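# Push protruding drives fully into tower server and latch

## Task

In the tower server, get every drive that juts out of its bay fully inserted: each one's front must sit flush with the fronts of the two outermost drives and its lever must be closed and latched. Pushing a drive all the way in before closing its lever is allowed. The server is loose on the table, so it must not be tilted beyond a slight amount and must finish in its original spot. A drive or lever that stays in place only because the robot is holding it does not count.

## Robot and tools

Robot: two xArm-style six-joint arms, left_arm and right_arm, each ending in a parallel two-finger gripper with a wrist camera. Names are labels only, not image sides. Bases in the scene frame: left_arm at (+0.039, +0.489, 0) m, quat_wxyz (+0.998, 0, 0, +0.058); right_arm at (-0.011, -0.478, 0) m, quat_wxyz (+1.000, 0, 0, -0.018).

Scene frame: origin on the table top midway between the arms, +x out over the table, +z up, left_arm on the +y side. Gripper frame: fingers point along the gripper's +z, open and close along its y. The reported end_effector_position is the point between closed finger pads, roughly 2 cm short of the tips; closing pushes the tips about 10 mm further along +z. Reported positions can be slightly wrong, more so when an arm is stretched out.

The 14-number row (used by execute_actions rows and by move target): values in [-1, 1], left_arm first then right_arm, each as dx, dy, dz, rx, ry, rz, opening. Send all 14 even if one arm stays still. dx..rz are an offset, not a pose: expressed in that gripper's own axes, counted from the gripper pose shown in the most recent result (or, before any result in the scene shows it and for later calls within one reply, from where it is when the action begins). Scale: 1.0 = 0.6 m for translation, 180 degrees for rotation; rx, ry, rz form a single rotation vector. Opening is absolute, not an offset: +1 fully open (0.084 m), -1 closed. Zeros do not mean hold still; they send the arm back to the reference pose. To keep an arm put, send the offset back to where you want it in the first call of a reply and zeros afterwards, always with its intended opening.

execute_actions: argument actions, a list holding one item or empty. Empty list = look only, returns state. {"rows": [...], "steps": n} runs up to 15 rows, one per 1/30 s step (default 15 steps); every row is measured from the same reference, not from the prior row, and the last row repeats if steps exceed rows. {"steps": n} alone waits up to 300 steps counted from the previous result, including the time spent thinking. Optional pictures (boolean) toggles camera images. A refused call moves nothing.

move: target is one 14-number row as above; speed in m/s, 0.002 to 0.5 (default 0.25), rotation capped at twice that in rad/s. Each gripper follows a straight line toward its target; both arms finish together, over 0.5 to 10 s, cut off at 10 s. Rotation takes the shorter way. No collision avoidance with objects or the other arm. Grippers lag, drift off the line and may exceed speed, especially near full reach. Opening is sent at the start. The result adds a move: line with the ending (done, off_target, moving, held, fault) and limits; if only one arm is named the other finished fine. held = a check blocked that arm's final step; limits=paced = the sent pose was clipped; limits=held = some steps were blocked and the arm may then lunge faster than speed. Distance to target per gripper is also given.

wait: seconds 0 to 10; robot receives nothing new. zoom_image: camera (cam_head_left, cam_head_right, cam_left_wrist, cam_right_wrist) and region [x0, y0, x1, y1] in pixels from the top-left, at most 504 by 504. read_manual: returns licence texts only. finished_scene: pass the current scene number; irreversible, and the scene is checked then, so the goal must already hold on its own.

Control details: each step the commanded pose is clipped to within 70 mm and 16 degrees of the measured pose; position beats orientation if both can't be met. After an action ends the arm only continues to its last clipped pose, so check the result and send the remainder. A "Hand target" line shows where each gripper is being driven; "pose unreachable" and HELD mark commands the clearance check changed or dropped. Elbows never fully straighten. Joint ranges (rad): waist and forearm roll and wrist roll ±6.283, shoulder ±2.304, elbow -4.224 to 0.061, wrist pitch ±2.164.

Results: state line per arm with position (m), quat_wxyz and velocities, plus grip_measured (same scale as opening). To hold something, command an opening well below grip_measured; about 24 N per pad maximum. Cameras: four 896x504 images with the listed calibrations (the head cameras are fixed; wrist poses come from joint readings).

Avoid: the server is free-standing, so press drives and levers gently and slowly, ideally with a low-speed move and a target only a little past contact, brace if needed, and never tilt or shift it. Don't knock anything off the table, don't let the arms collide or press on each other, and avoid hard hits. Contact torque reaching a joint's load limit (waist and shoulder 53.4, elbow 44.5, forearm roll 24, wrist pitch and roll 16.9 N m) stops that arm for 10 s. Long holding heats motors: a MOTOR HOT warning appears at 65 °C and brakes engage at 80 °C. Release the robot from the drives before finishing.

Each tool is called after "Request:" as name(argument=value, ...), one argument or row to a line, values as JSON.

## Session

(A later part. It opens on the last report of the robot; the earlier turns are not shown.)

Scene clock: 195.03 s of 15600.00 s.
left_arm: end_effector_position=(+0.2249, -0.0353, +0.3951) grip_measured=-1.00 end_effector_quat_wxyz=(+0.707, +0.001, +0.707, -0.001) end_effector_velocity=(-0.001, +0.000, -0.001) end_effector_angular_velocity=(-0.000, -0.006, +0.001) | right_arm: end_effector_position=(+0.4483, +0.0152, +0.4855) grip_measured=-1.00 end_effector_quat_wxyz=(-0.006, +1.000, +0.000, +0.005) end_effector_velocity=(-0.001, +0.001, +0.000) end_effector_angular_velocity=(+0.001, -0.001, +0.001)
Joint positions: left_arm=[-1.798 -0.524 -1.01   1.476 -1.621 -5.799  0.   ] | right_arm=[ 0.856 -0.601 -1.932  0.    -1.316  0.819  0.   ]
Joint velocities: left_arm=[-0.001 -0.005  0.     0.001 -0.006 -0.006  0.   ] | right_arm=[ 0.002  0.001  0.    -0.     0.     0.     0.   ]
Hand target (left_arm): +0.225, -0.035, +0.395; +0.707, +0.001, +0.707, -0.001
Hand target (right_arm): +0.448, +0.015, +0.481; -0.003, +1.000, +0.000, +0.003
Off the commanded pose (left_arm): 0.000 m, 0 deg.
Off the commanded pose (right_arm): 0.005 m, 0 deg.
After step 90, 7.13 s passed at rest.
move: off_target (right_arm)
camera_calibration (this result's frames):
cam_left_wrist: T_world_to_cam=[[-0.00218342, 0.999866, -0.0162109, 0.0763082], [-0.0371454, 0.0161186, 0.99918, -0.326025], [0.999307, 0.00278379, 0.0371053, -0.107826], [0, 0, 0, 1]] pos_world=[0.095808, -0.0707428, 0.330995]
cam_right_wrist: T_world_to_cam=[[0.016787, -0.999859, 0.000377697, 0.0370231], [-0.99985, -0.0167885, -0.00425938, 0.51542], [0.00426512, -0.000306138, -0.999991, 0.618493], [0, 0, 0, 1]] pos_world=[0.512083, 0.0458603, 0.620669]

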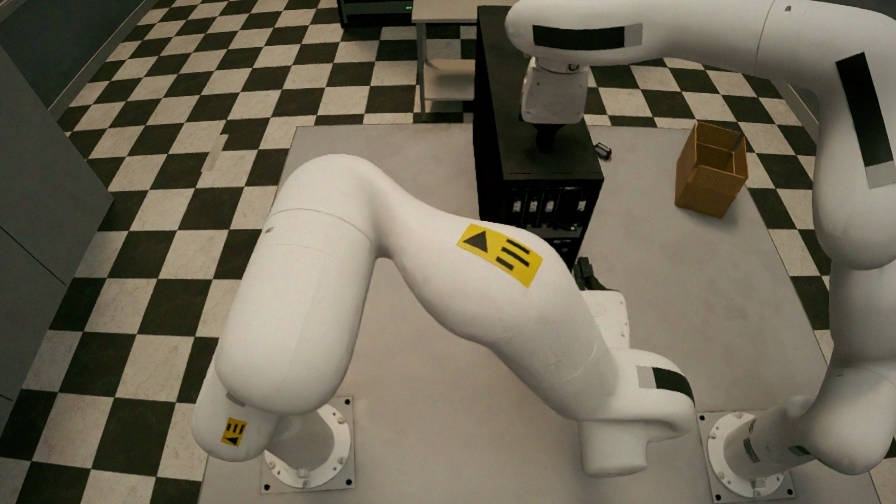

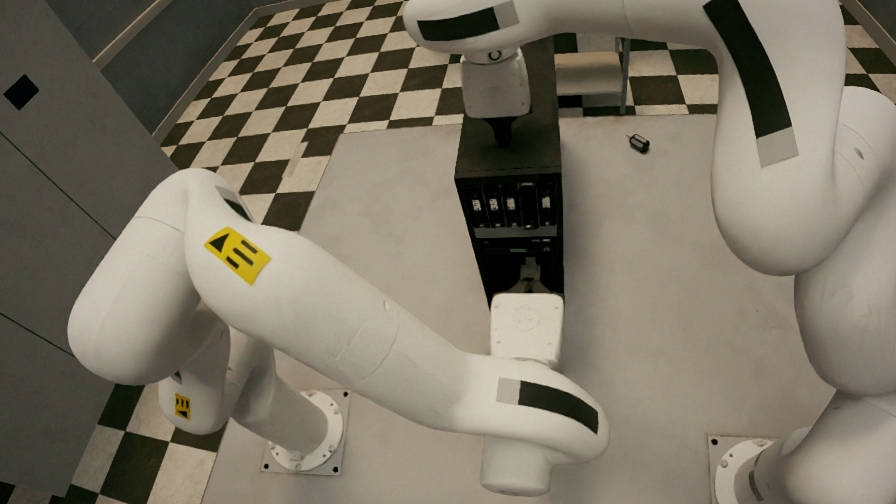

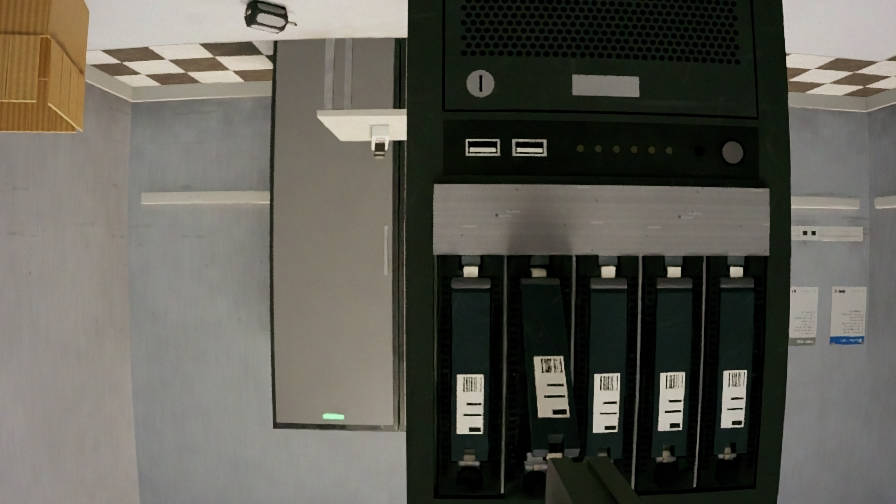

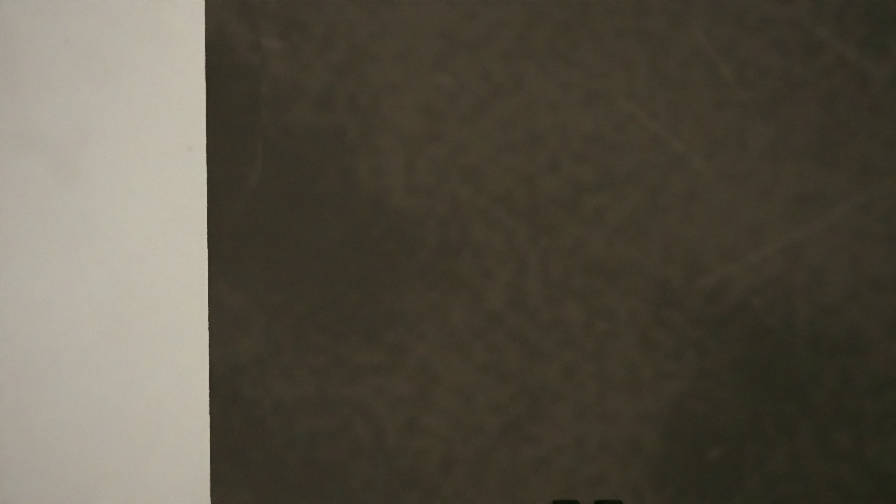

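Request:
move(
  target=[0.0133, 0, 0.0617, 0, 0, 0, -1, 0, 0, 0.0083, 0, 0, 0, -1],
  speed=0.05,
)

Scene clock: 200.57 s of 15600.00 s.
left_arm: end_effector_position=(+0.2618, -0.0354, +0.3871) grip_measured=-1.00 end_effector_quat_wxyz=(+0.707, +0.001, +0.707, -0.001) end_effector_velocity=(+0.001, -0.000, +0.000) end_effector_angular_velocity=(-0.001, -0.000, -0.000) | right_arm: end_effector_position=(+0.4483, +0.0151, +0.4855) grip_measured=-1.00 end_effector_quat_wxyz=(-0.008, +1.000, +0.000, +0.007) end_effector_velocity=(+0.000, -0.000, -0.000) end_effector_angular_velocity=(-0.000, +0.000, -0.001)
Joint positions: left_arm=[-1.728 -0.533 -1.     1.537 -1.587 -5.816  0.   ] | right_arm=[ 0.856 -0.595 -1.923  0.    -1.306  0.819  0.   ]
Joint velocities: left_arm=[ 0.002  0.    -0.     0.002  0.001 -0.001  0.   ] | right_arm=[-0.001 -0.     0.     0.    -0.     0.     0.   ]
Hand target (left_arm): +0.262, -0.035, +0.387; +0.707, +0.001, +0.707, -0.001
Hand target (right_arm): +0.448, +0.015, +0.481; -0.006, +1.000, +0.000, +0.005
Off the commanded pose (left_arm): 0.000 m, 0 deg.
Off the commanded pose (right_arm): 0.005 m, 0 deg.
After step 90, 1.43 s passed at rest.
move: off_target (right_arm)
camera_calibration (this result's frames):
cam_left_wrist: T_world_to_cam=[[-0.00212433, 0.999867, -0.0161771, 0.0763072], [-0.0369513, 0.0160876, 0.999188, -0.316699], [0.999315, 0.00272037, 0.0369122, -0.144322], [0, 0, 0, 1]] pos_world=[0.132683, -0.0708096, 0.323003]
cam_right_wrist: T_world_to_cam=[[0.0167903, -0.999849, -0.0044795, 0.03931], [-0.99982, -0.0167498, -0.00891628, 0.517585], [0.0088399, 0.0046284, -0.99995, 0.616359], [0, 0, 0, 1]] pos_world=[0.511383, 0.0451208, 0.621119]

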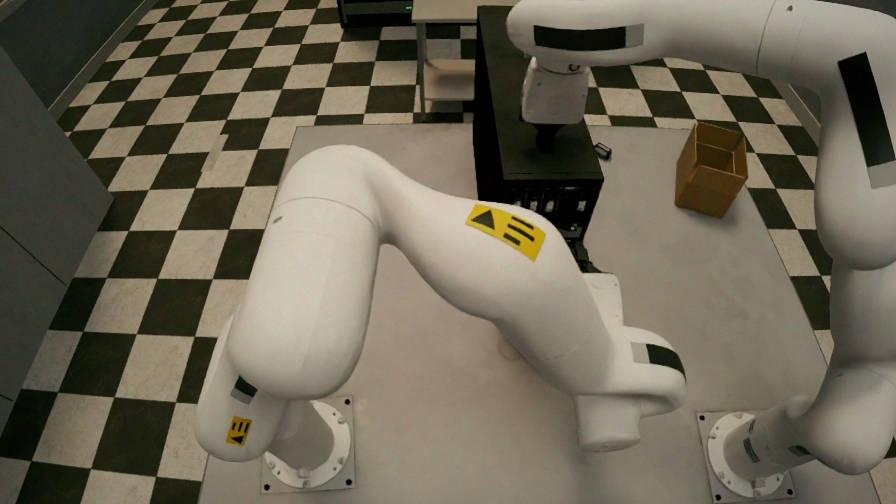

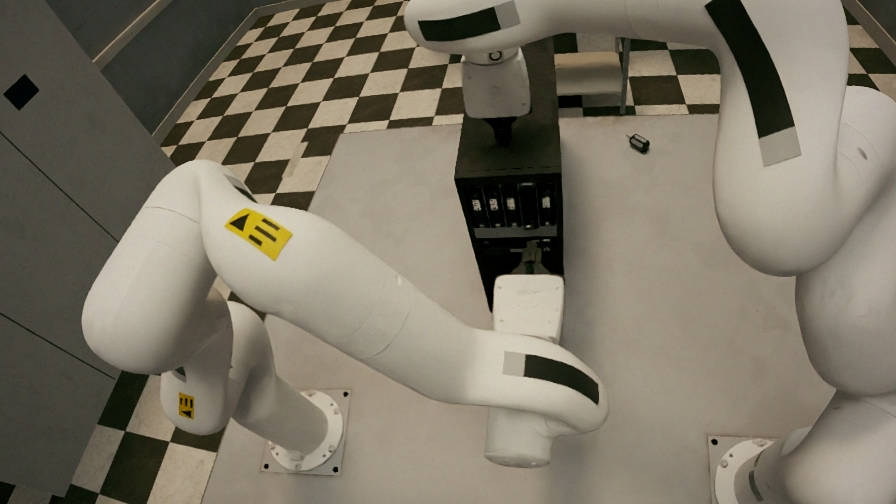

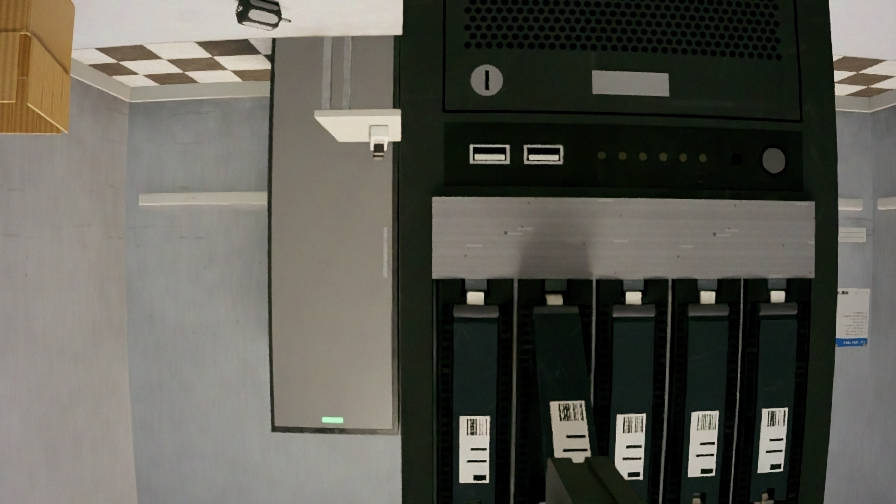

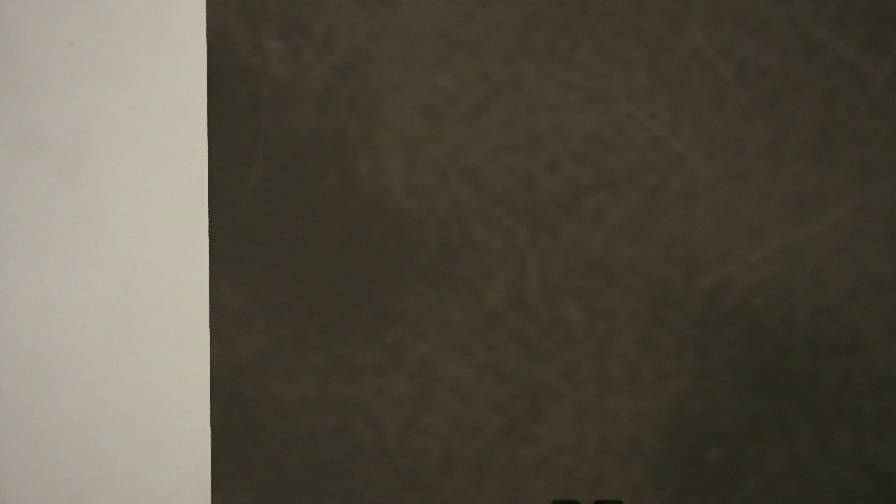

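Request:
move(
  target=[-0.01, 0, 0.05, 0, 0, 0, -1, 0, 0, 0.0083, 0, 0, 0, -1],
  speed=0.04,
)

Scene clock: 202.30 s of 15600.00 s.
left_arm: end_effector_position=(+0.2916, -0.0355, +0.3931) grip_measured=-1.00 end_effector_quat_wxyz=(+0.707, +0.001, +0.707, -0.001) end_effector_velocity=(+0.001, -0.001, +0.001) end_effector_angular_velocity=(-0.002, -0.000, -0.001) | right_arm: end_effector_position=(+0.4482, +0.0150, +0.4855) grip_measured=-1.00 end_effector_quat_wxyz=(-0.010, +1.000, +0.000, +0.010) end_effector_velocity=(+0.000, -0.000, -0.001) end_effector_angular_velocity=(-0.001, +0.001, -0.001)
Joint positions: left_arm=[-1.671 -0.522 -1.     1.588 -1.562 -5.804  0.   ] | right_arm=[ 0.856 -0.59  -1.915  0.    -1.297  0.819  0.   ]
Joint velocities: left_arm=[ 0.002  0.001 -0.001  0.003  0.001  0.     0.   ] | right_arm=[-0.    -0.002  0.    -0.     0.     0.001  0.   ]
Hand target (left_arm): +0.292, -0.035, +0.393; +0.707, +0.001, +0.707, -0.001
Hand target (right_arm): +0.448, +0.015, +0.481; -0.008, +1.000, +0.000, +0.007
Off the commanded pose (left_arm): 0.000 m, 0 deg.
Off the commanded pose (right_arm): 0.005 m, 0 deg.
move: off_target (right_arm)
camera_calibration (this result's frames):
cam_left_wrist: T_world_to_cam=[[-0.0021573, 0.999867, -0.0161945, 0.0765384], [-0.0370982, 0.0161033, 0.999182, -0.321561], [0.999309, 0.00275633, 0.0370586, -0.174425], [0, 0, 0, 1]] pos_world=[0.16254, -0.0708692, 0.329002]
cam_right_wrist: T_world_to_cam=[[0.016799, -0.999817, -0.00920434, 0.0415129], [-0.99977, -0.0166741, -0.0134822, 0.519711], [0.0133263, 0.00942871, -0.999867, 0.614255], [0, 0, 0, 1]] pos_world=[0.510708, 0.0443794, 0.621562]

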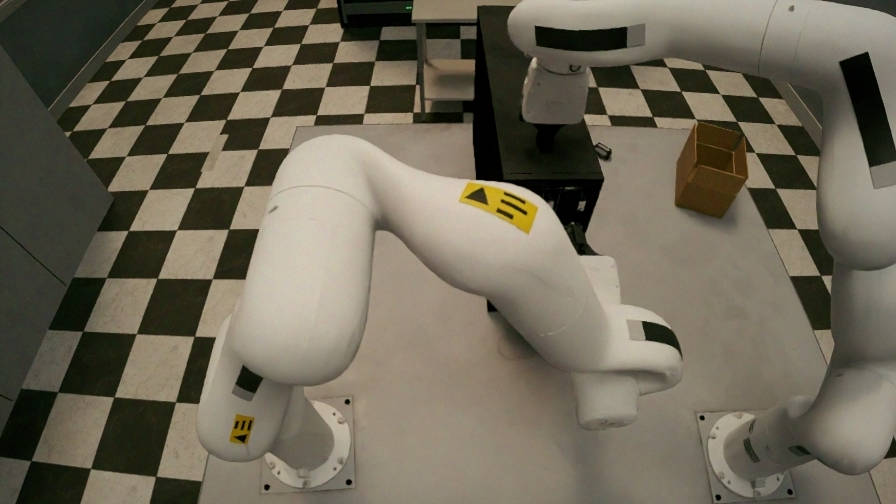

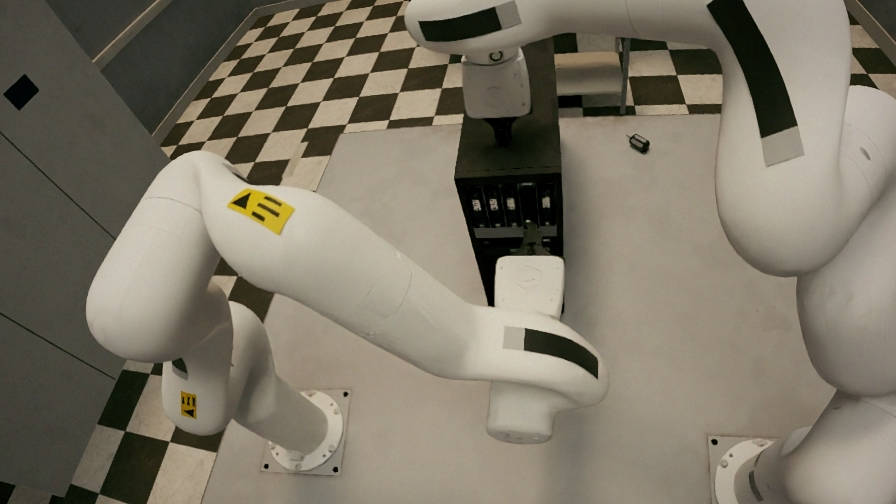

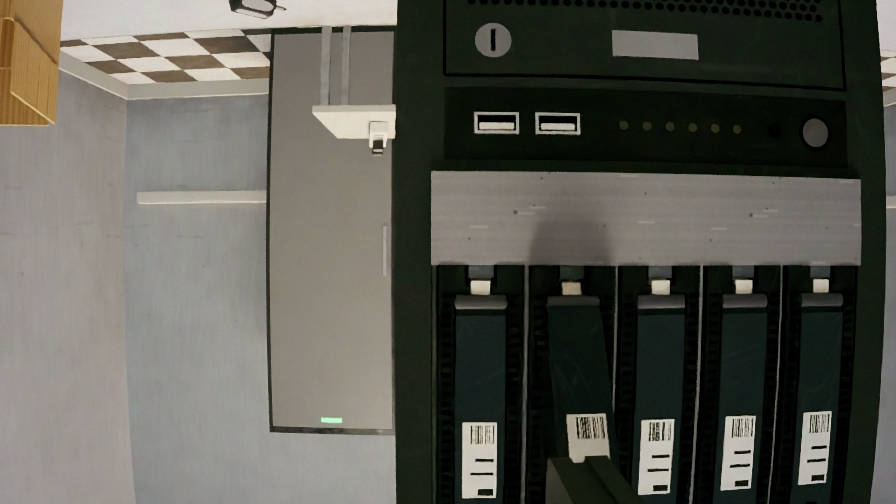

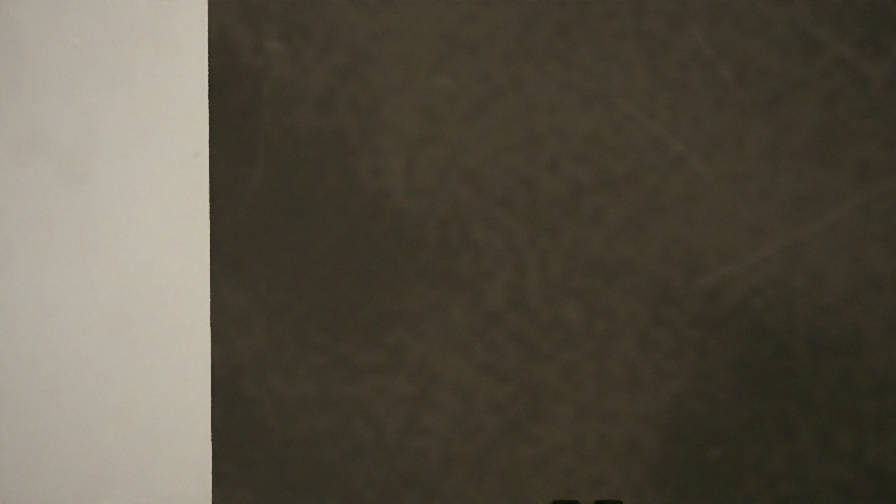

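Request:
move(
  target=[-0.0133, 0, 0.05, 0, 0, 0, -1, 0, 0, 0.0083, 0, 0, 0, -1],
  speed=0.04,
)

Scene clock: 205.40 s of 15600.00 s.
left_arm: end_effector_position=(+0.3215, -0.0355, +0.4011) grip_measured=-1.00 end_effector_quat_wxyz=(+0.707, +0.001, +0.707, -0.001) end_effector_velocity=(+0.001, -0.000, +0.001) end_effector_angular_velocity=(-0.000, +0.000, -0.000) | right_arm: end_effector_position=(+0.4481, +0.0149, +0.4856) grip_measured=-1.00 end_effector_quat_wxyz=(-0.013, +1.000, +0.000, +0.012) end_effector_velocity=(+0.000, -0.001, +0.000) end_effector_angular_velocity=(-0.000, +0.000, -0.001)
Joint positions: left_arm=[-1.614 -0.51  -1.006  1.638 -1.535 -5.788  0.   ] | right_arm=[ 0.856 -0.584 -1.906  0.    -1.287  0.819  0.   ]
Joint velocities: left_arm=[ 0.002  0.001 -0.     0.002  0.001  0.001  0.   ] | right_arm=[-0.001  0.001  0.    -0.    -0.    -0.     0.   ]
Hand target (left_arm): +0.322, -0.036, +0.401; +0.707, +0.001, +0.707, -0.001
Hand target (right_arm): +0.448, +0.015, +0.481; -0.010, +1.000, +0.000, +0.010
Off the commanded pose (left_arm): 0.000 m, 0 deg.
Off the commanded pose (right_arm): 0.005 m, 0 deg.
move: off_target (right_arm)
camera_calibration (this result's frames):
cam_left_wrist: T_world_to_cam=[[-0.00226977, 0.999866, -0.0162125, 0.0768034], [-0.0373041, 0.0161166, 0.999174, -0.328383], [0.999301, 0.00287269, 0.0372626, -0.204637], [0, 0, 0, 1]] pos_world=[0.192419, -0.0709128, 0.336982]
cam_right_wrist: T_world_to_cam=[[0.016831, -0.999762, -0.013875, 0.0436931], [-0.999701, -0.0165803, -0.0179875, 0.521805], [0.0177532, 0.0141736, -0.999742, 0.612167], [0, 0, 0, 1]] pos_world=[0.510045, 0.0436578, 0.622001]

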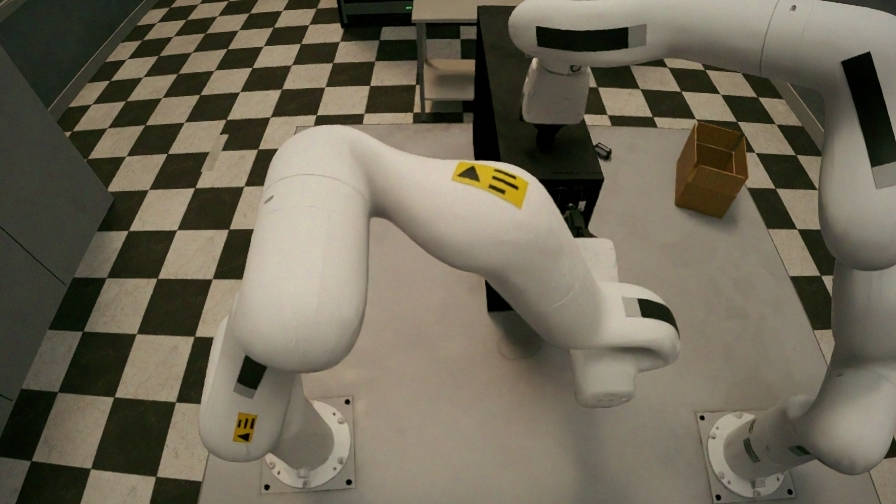

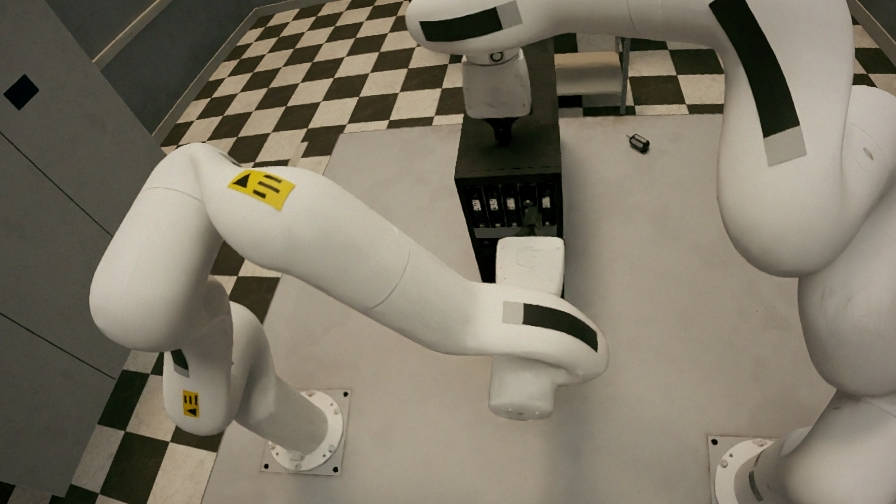

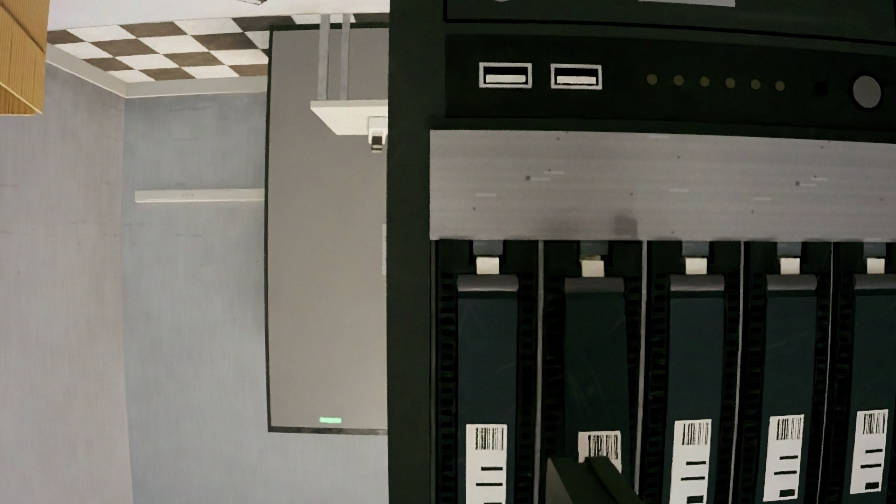

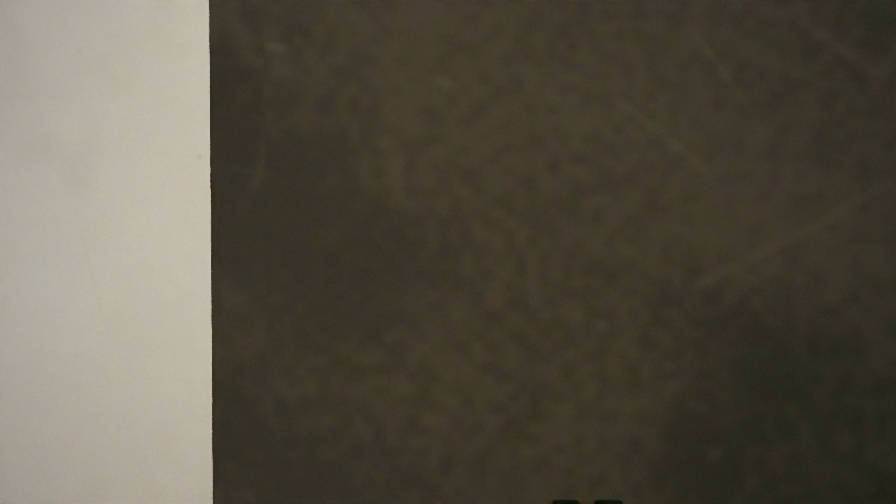

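Request:
move(
  target=[-0.0083, 0, 0.0333, 0, 0, 0, -1, 0, 0, 0.0083, 0, 0, 0, -1],
  speed=0.03,
)

Scene clock: 207.30 s of 15600.00 s.
left_arm: end_effector_position=(+0.3413, -0.0355, +0.4058) grip_measured=-1.00 end_effector_quat_wxyz=(+0.707, +0.001, +0.707, -0.001) end_effector_velocity=(+0.001, +0.000, +0.000) end_effector_angular_velocity=(+0.002, -0.001, +0.000) | right_arm: end_effector_position=(+0.4481, +0.0148, +0.4856) grip_measured=-1.00 end_effector_quat_wxyz=(-0.015, +1.000, +0.000, +0.014) end_effector_velocity=(+0.001, -0.001, +0.000) end_effector_angular_velocity=(+0.001, -0.001, -0.002)
Joint positions: left_arm=[-1.576 -0.505 -1.013  1.67  -1.515 -5.778  0.   ] | right_arm=[ 0.856 -0.579 -1.898  0.    -1.278  0.819  0.   ]
Joint velocities: left_arm=[ 0.002  0.     0.     0.002 -0.     0.002  0.   ] | right_arm=[-0.002  0.001  0.     0.     0.001  0.     0.   ]
Hand target (left_arm): +0.341, -0.036, +0.406; +0.707, +0.001, +0.707, -0.001
Hand target (right_arm): +0.448, +0.015, +0.481; -0.013, +1.000, +0.000, +0.012
Off the commanded pose (left_arm): 0.000 m, 0 deg.
Off the commanded pose (right_arm): 0.005 m, 0 deg.
move: off_target (right_arm)
camera_calibration (this result's frames):
cam_left_wrist: T_world_to_cam=[[-0.00201073, 0.999872, -0.015877, 0.0767433], [-0.0367526, 0.0157924, 0.9992, -0.332532], [0.999322, 0.00259264, 0.0367162, -0.224411], [0, 0, 0, 1]] pos_world=[0.212192, -0.0709002, 0.341724]
cam_right_wrist: T_world_to_cam=[[0.0168812, -0.999688, -0.0184236, 0.0457989], [-0.999614, -0.0164676, -0.022376, 0.523829], [0.0220657, 0.0187942, -0.99958, 0.61012], [0, 0, 0, 1]] pos_world=[0.509391, 0.0429441, 0.622428]

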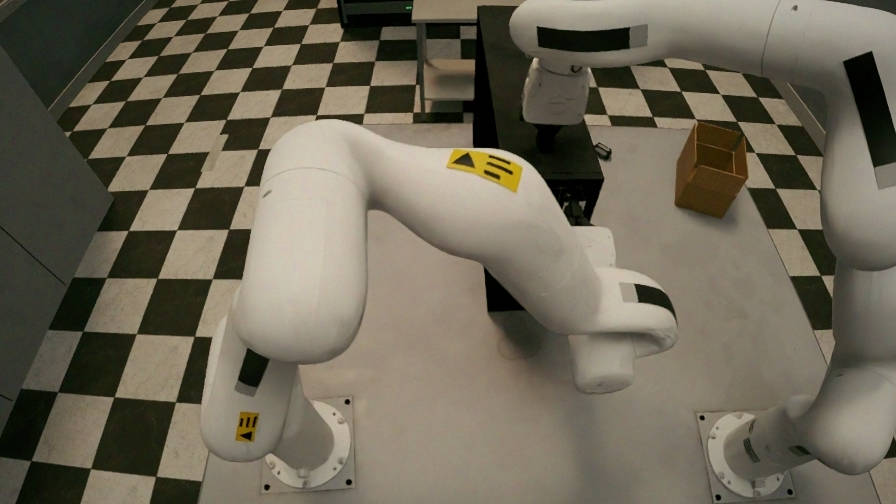

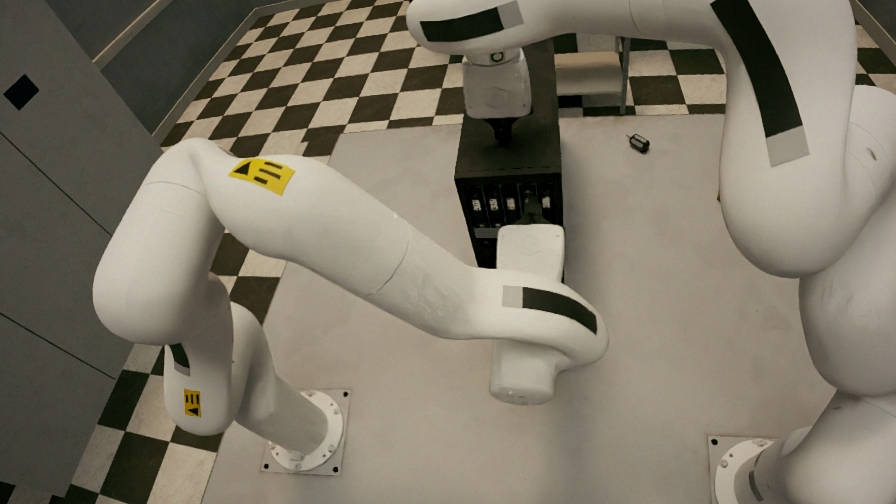

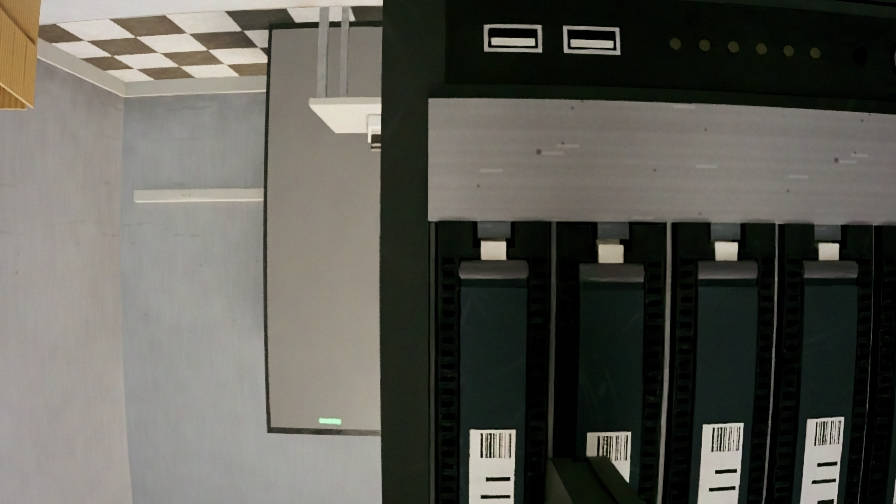

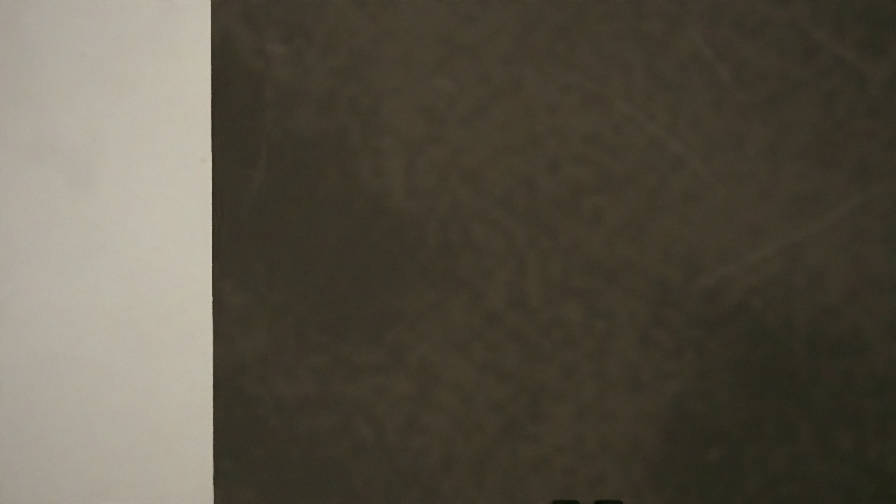

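Request:
move(
  target=[0, 0, 0.0167, 0, 0, 0, -1, 0, 0, 0.0083, 0, 0, 0, -1],
  speed=0.02,
)

Scene clock: 208.80 s of 15600.00 s.
left_arm: end_effector_position=(+0.3466, -0.0363, +0.4057) grip_measured=-1.00 end_effector_quat_wxyz=(+0.708, +0.003, +0.707, -0.002) end_effector_velocity=(+0.000, -0.002, -0.002) end_effector_angular_velocity=(-0.004, +0.013, -0.000) | right_arm: end_effector_position=(+0.4480, +0.0147, +0.4856) grip_measured=-1.00 end_effector_quat_wxyz=(-0.017, +1.000, +0.000, +0.016) end_effector_velocity=(-0.001, +0.000, +0.001) end_effector_angular_velocity=(+0.001, -0.001, +0.001)
Joint positions: left_arm=[-1.566 -0.507 -1.014  1.683 -1.51  -5.777  0.   ] | right_arm=[ 0.856 -0.574 -1.891  0.    -1.27   0.819  0.   ]
Joint velocities: left_arm=[-0.    -0.001 -0.006 -0.007  0.012  0.002  0.   ] | right_arm=[ 0.001  0.001  0.001 -0.     0.001 -0.     0.   ]
Hand target (left_arm): +0.351, -0.036, +0.406; +0.707, +0.001, +0.707, -0.001
Hand target (right_arm): +0.448, +0.015, +0.481; -0.015, +1.000, +0.000, +0.014
Off the commanded pose (left_arm): 0.005 m, 0 deg.
Off the commanded pose (right_arm): 0.005 m, 0 deg.
move: off_target (left_arm, right_arm)
camera_calibration (this result's frames):
cam_left_wrist: T_world_to_cam=[[0.0014416, 0.999898, -0.014223, 0.0756306], [-0.03885, 0.0142683, 0.999143, -0.331568], [0.999244, -0.000887804, 0.0388666, -0.230708], [0, 0, 0, 1]] pos_world=[0.217544, -0.0710968, 0.341327]
cam_right_wrist: T_world_to_cam=[[0.0169315, -0.999597, -0.0227715, 0.0477752], [-0.999513, -0.0163239, -0.0266103, 0.525775], [0.0262279, 0.023211, -0.999386, 0.608134], [0, 0, 0, 1]] pos_world=[0.50876, 0.0422233, 0.62284]

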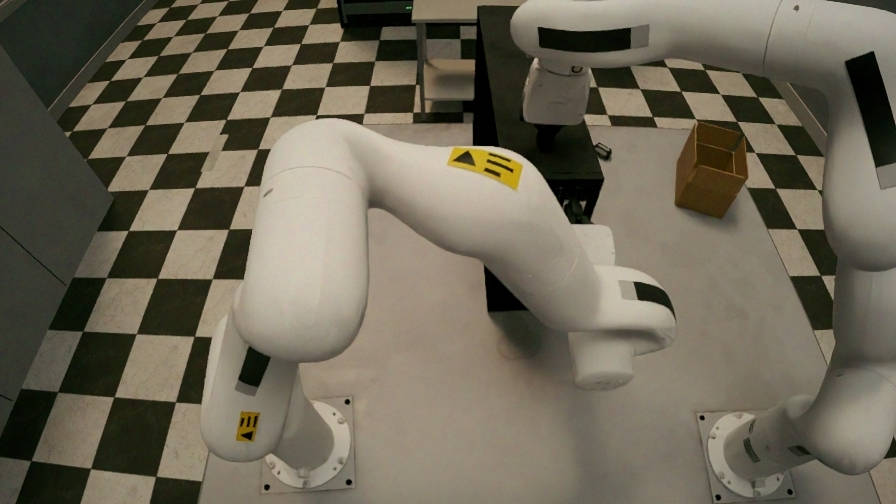

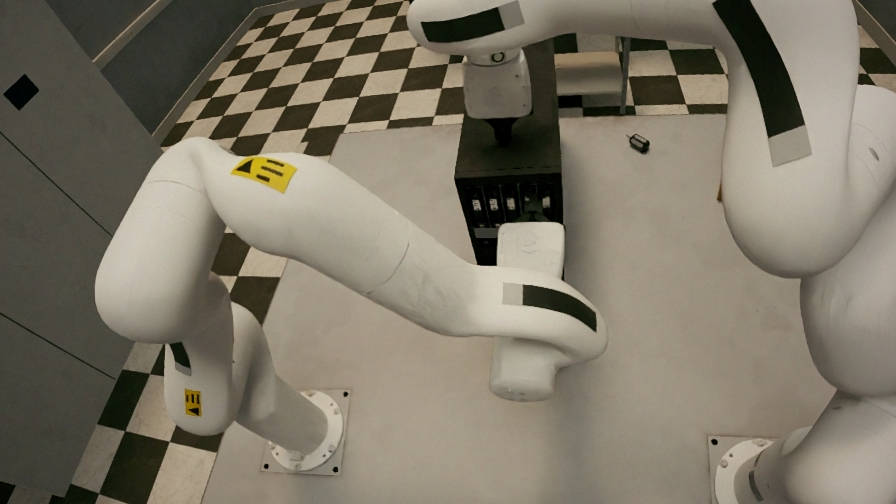

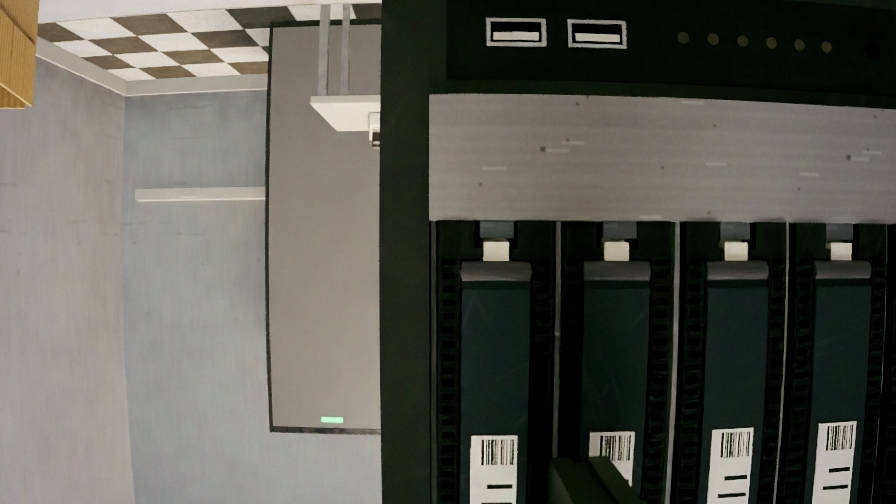

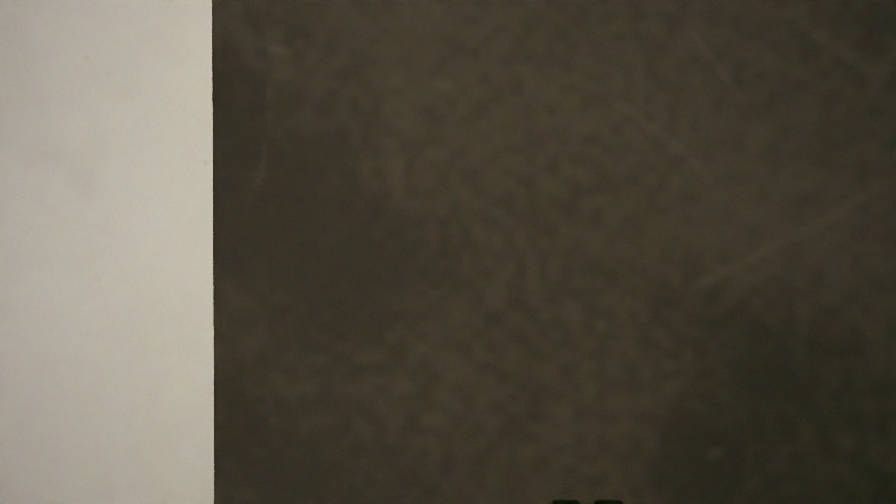

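Request:
move(
  target=[0, 0, -0.15, 0, 0, 0, -1, 0, 0, 0.0083, -0.0108, -0.0102, 0, -1],
  speed=0.1,
)

Scene clock: 211.03 s of 15600.00 s.
left_arm: end_effector_position=(+0.2568, -0.0358, +0.4057) grip_measured=-1.00 end_effector_quat_wxyz=(+0.708, +0.003, +0.706, -0.002) end_effector_velocity=(-0.002, +0.000, -0.001) end_effector_angular_velocity=(-0.000, +0.000, +0.000) | right_arm: end_effector_position=(+0.4484, +0.0152, +0.4855) grip_measured=-1.00 end_effector_quat_wxyz=(-0.004, +1.000, +0.000, +0.003) end_effector_velocity=(-0.001, +0.001, +0.000) end_effector_angular_velocity=(-0.001, +0.001, +0.002)
Joint positions: left_arm=[-1.737 -0.5   -1.003  1.534 -1.594 -5.779  0.   ] | right_arm=[ 0.856 -0.606 -1.939  0.    -1.324  0.819  0.   ]
Joint velocities: left_arm=[-0.003 -0.001  0.001 -0.003 -0.002 -0.002  0.   ] | right_arm=[ 0.002  0.    -0.     0.    -0.001  0.     0.   ]
Hand target (left_arm): +0.257, -0.036, +0.406; +0.708, +0.003, +0.706, -0.002
Hand target (right_arm): +0.448, +0.015, +0.481; -0.000, +1.000, +0.000, +0.000
Off the commanded pose (left_arm): 0.000 m, 0 deg.
Off the commanded pose (right_arm): 0.005 m, 1 deg.
move: off_target (right_arm)
camera_calibration (this result's frames):
cam_left_wrist: T_world_to_cam=[[0.00134161, 0.999896, -0.0143534, 0.0753498], [-0.0392604, 0.014395, 0.999125, -0.33493], [0.999228, -0.000776916, 0.0392757, -0.141099], [0, 0, 0, 1]] pos_world=[0.12774, -0.0706303, 0.34126]
cam_right_wrist: T_world_to_cam=[[0.0167499, -0.99985, 0.00439722, 0.0351126], [-0.99986, -0.0167507, -0.000139595, 0.513479], [0.000213231, -0.00439426, -0.99999, 0.62037], [0, 0, 0, 1]] pos_world=[0.512687, 0.0464346, 0.620282]

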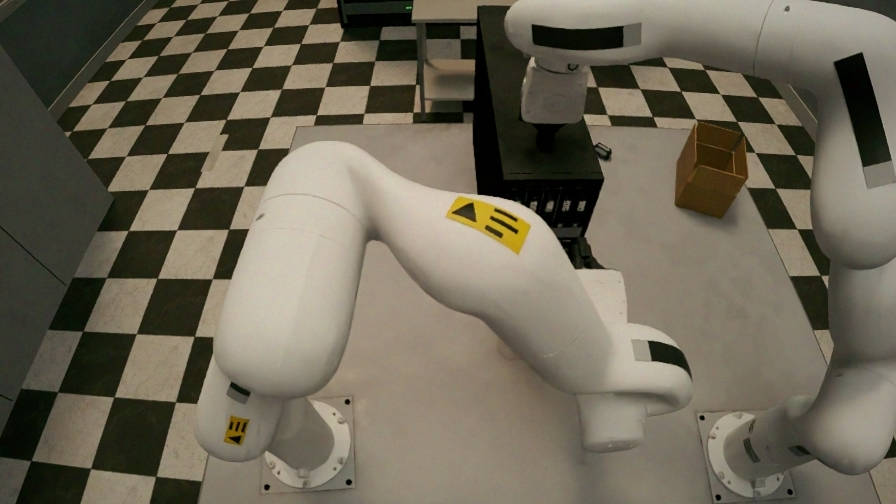

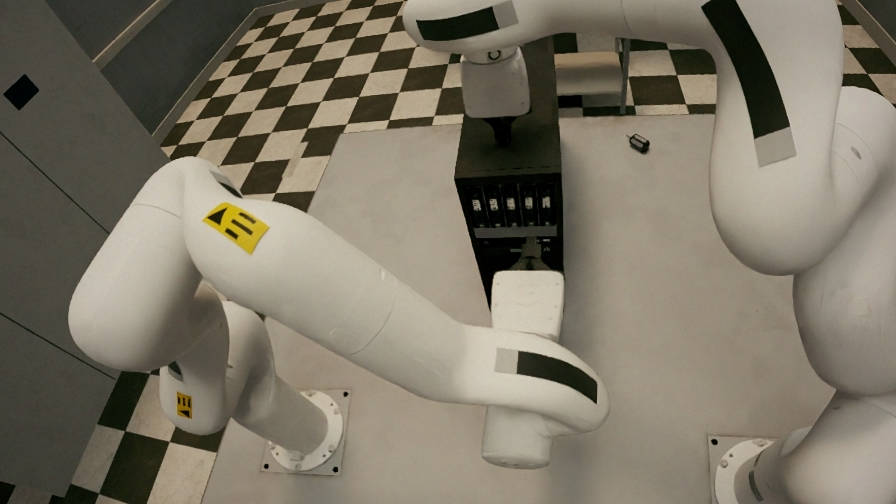

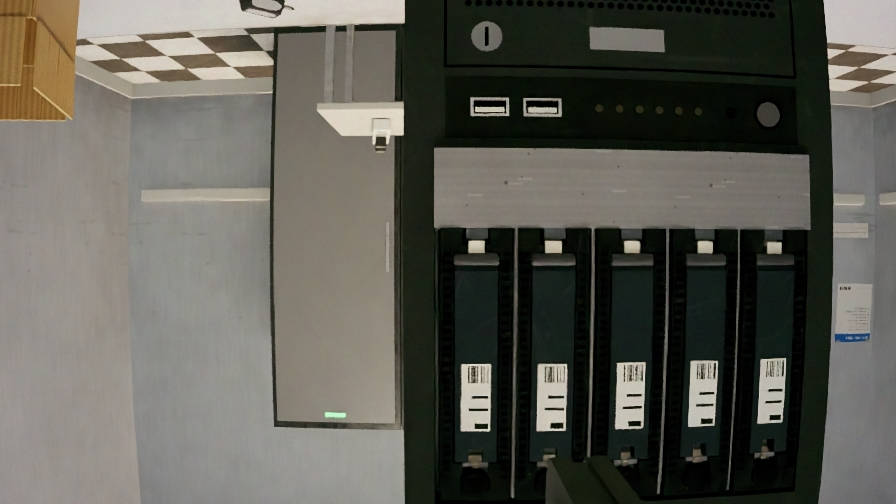

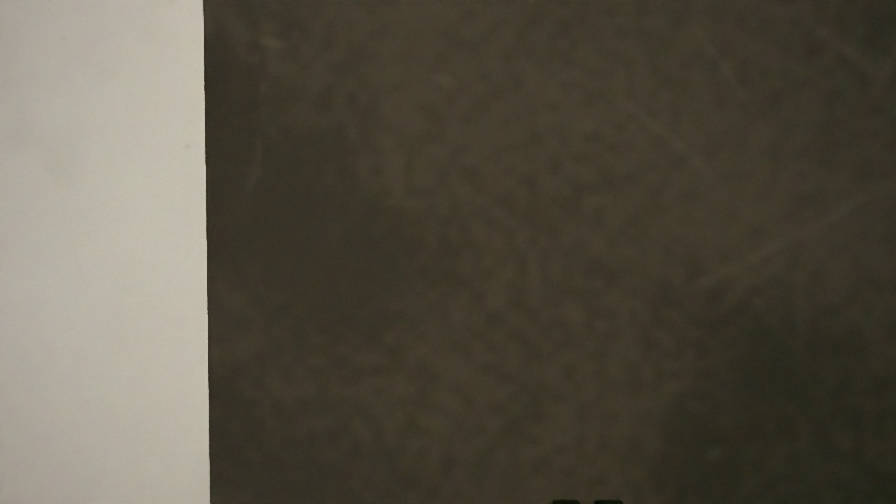

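Request:
zoom_image(
  camera="cam_left_wrist",
  region=[430, 220, 730, 480],
)

Region (430, 220, 730, 480) of cam_left_wrist's 896x504 image, scaled by 1.680, with more detail than that image has; it fills the top 437 rows of this view, and the rest is white.

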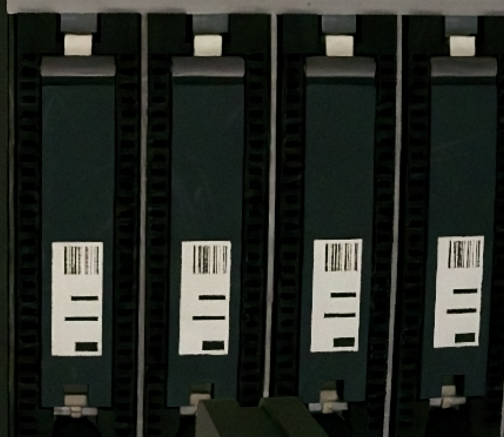

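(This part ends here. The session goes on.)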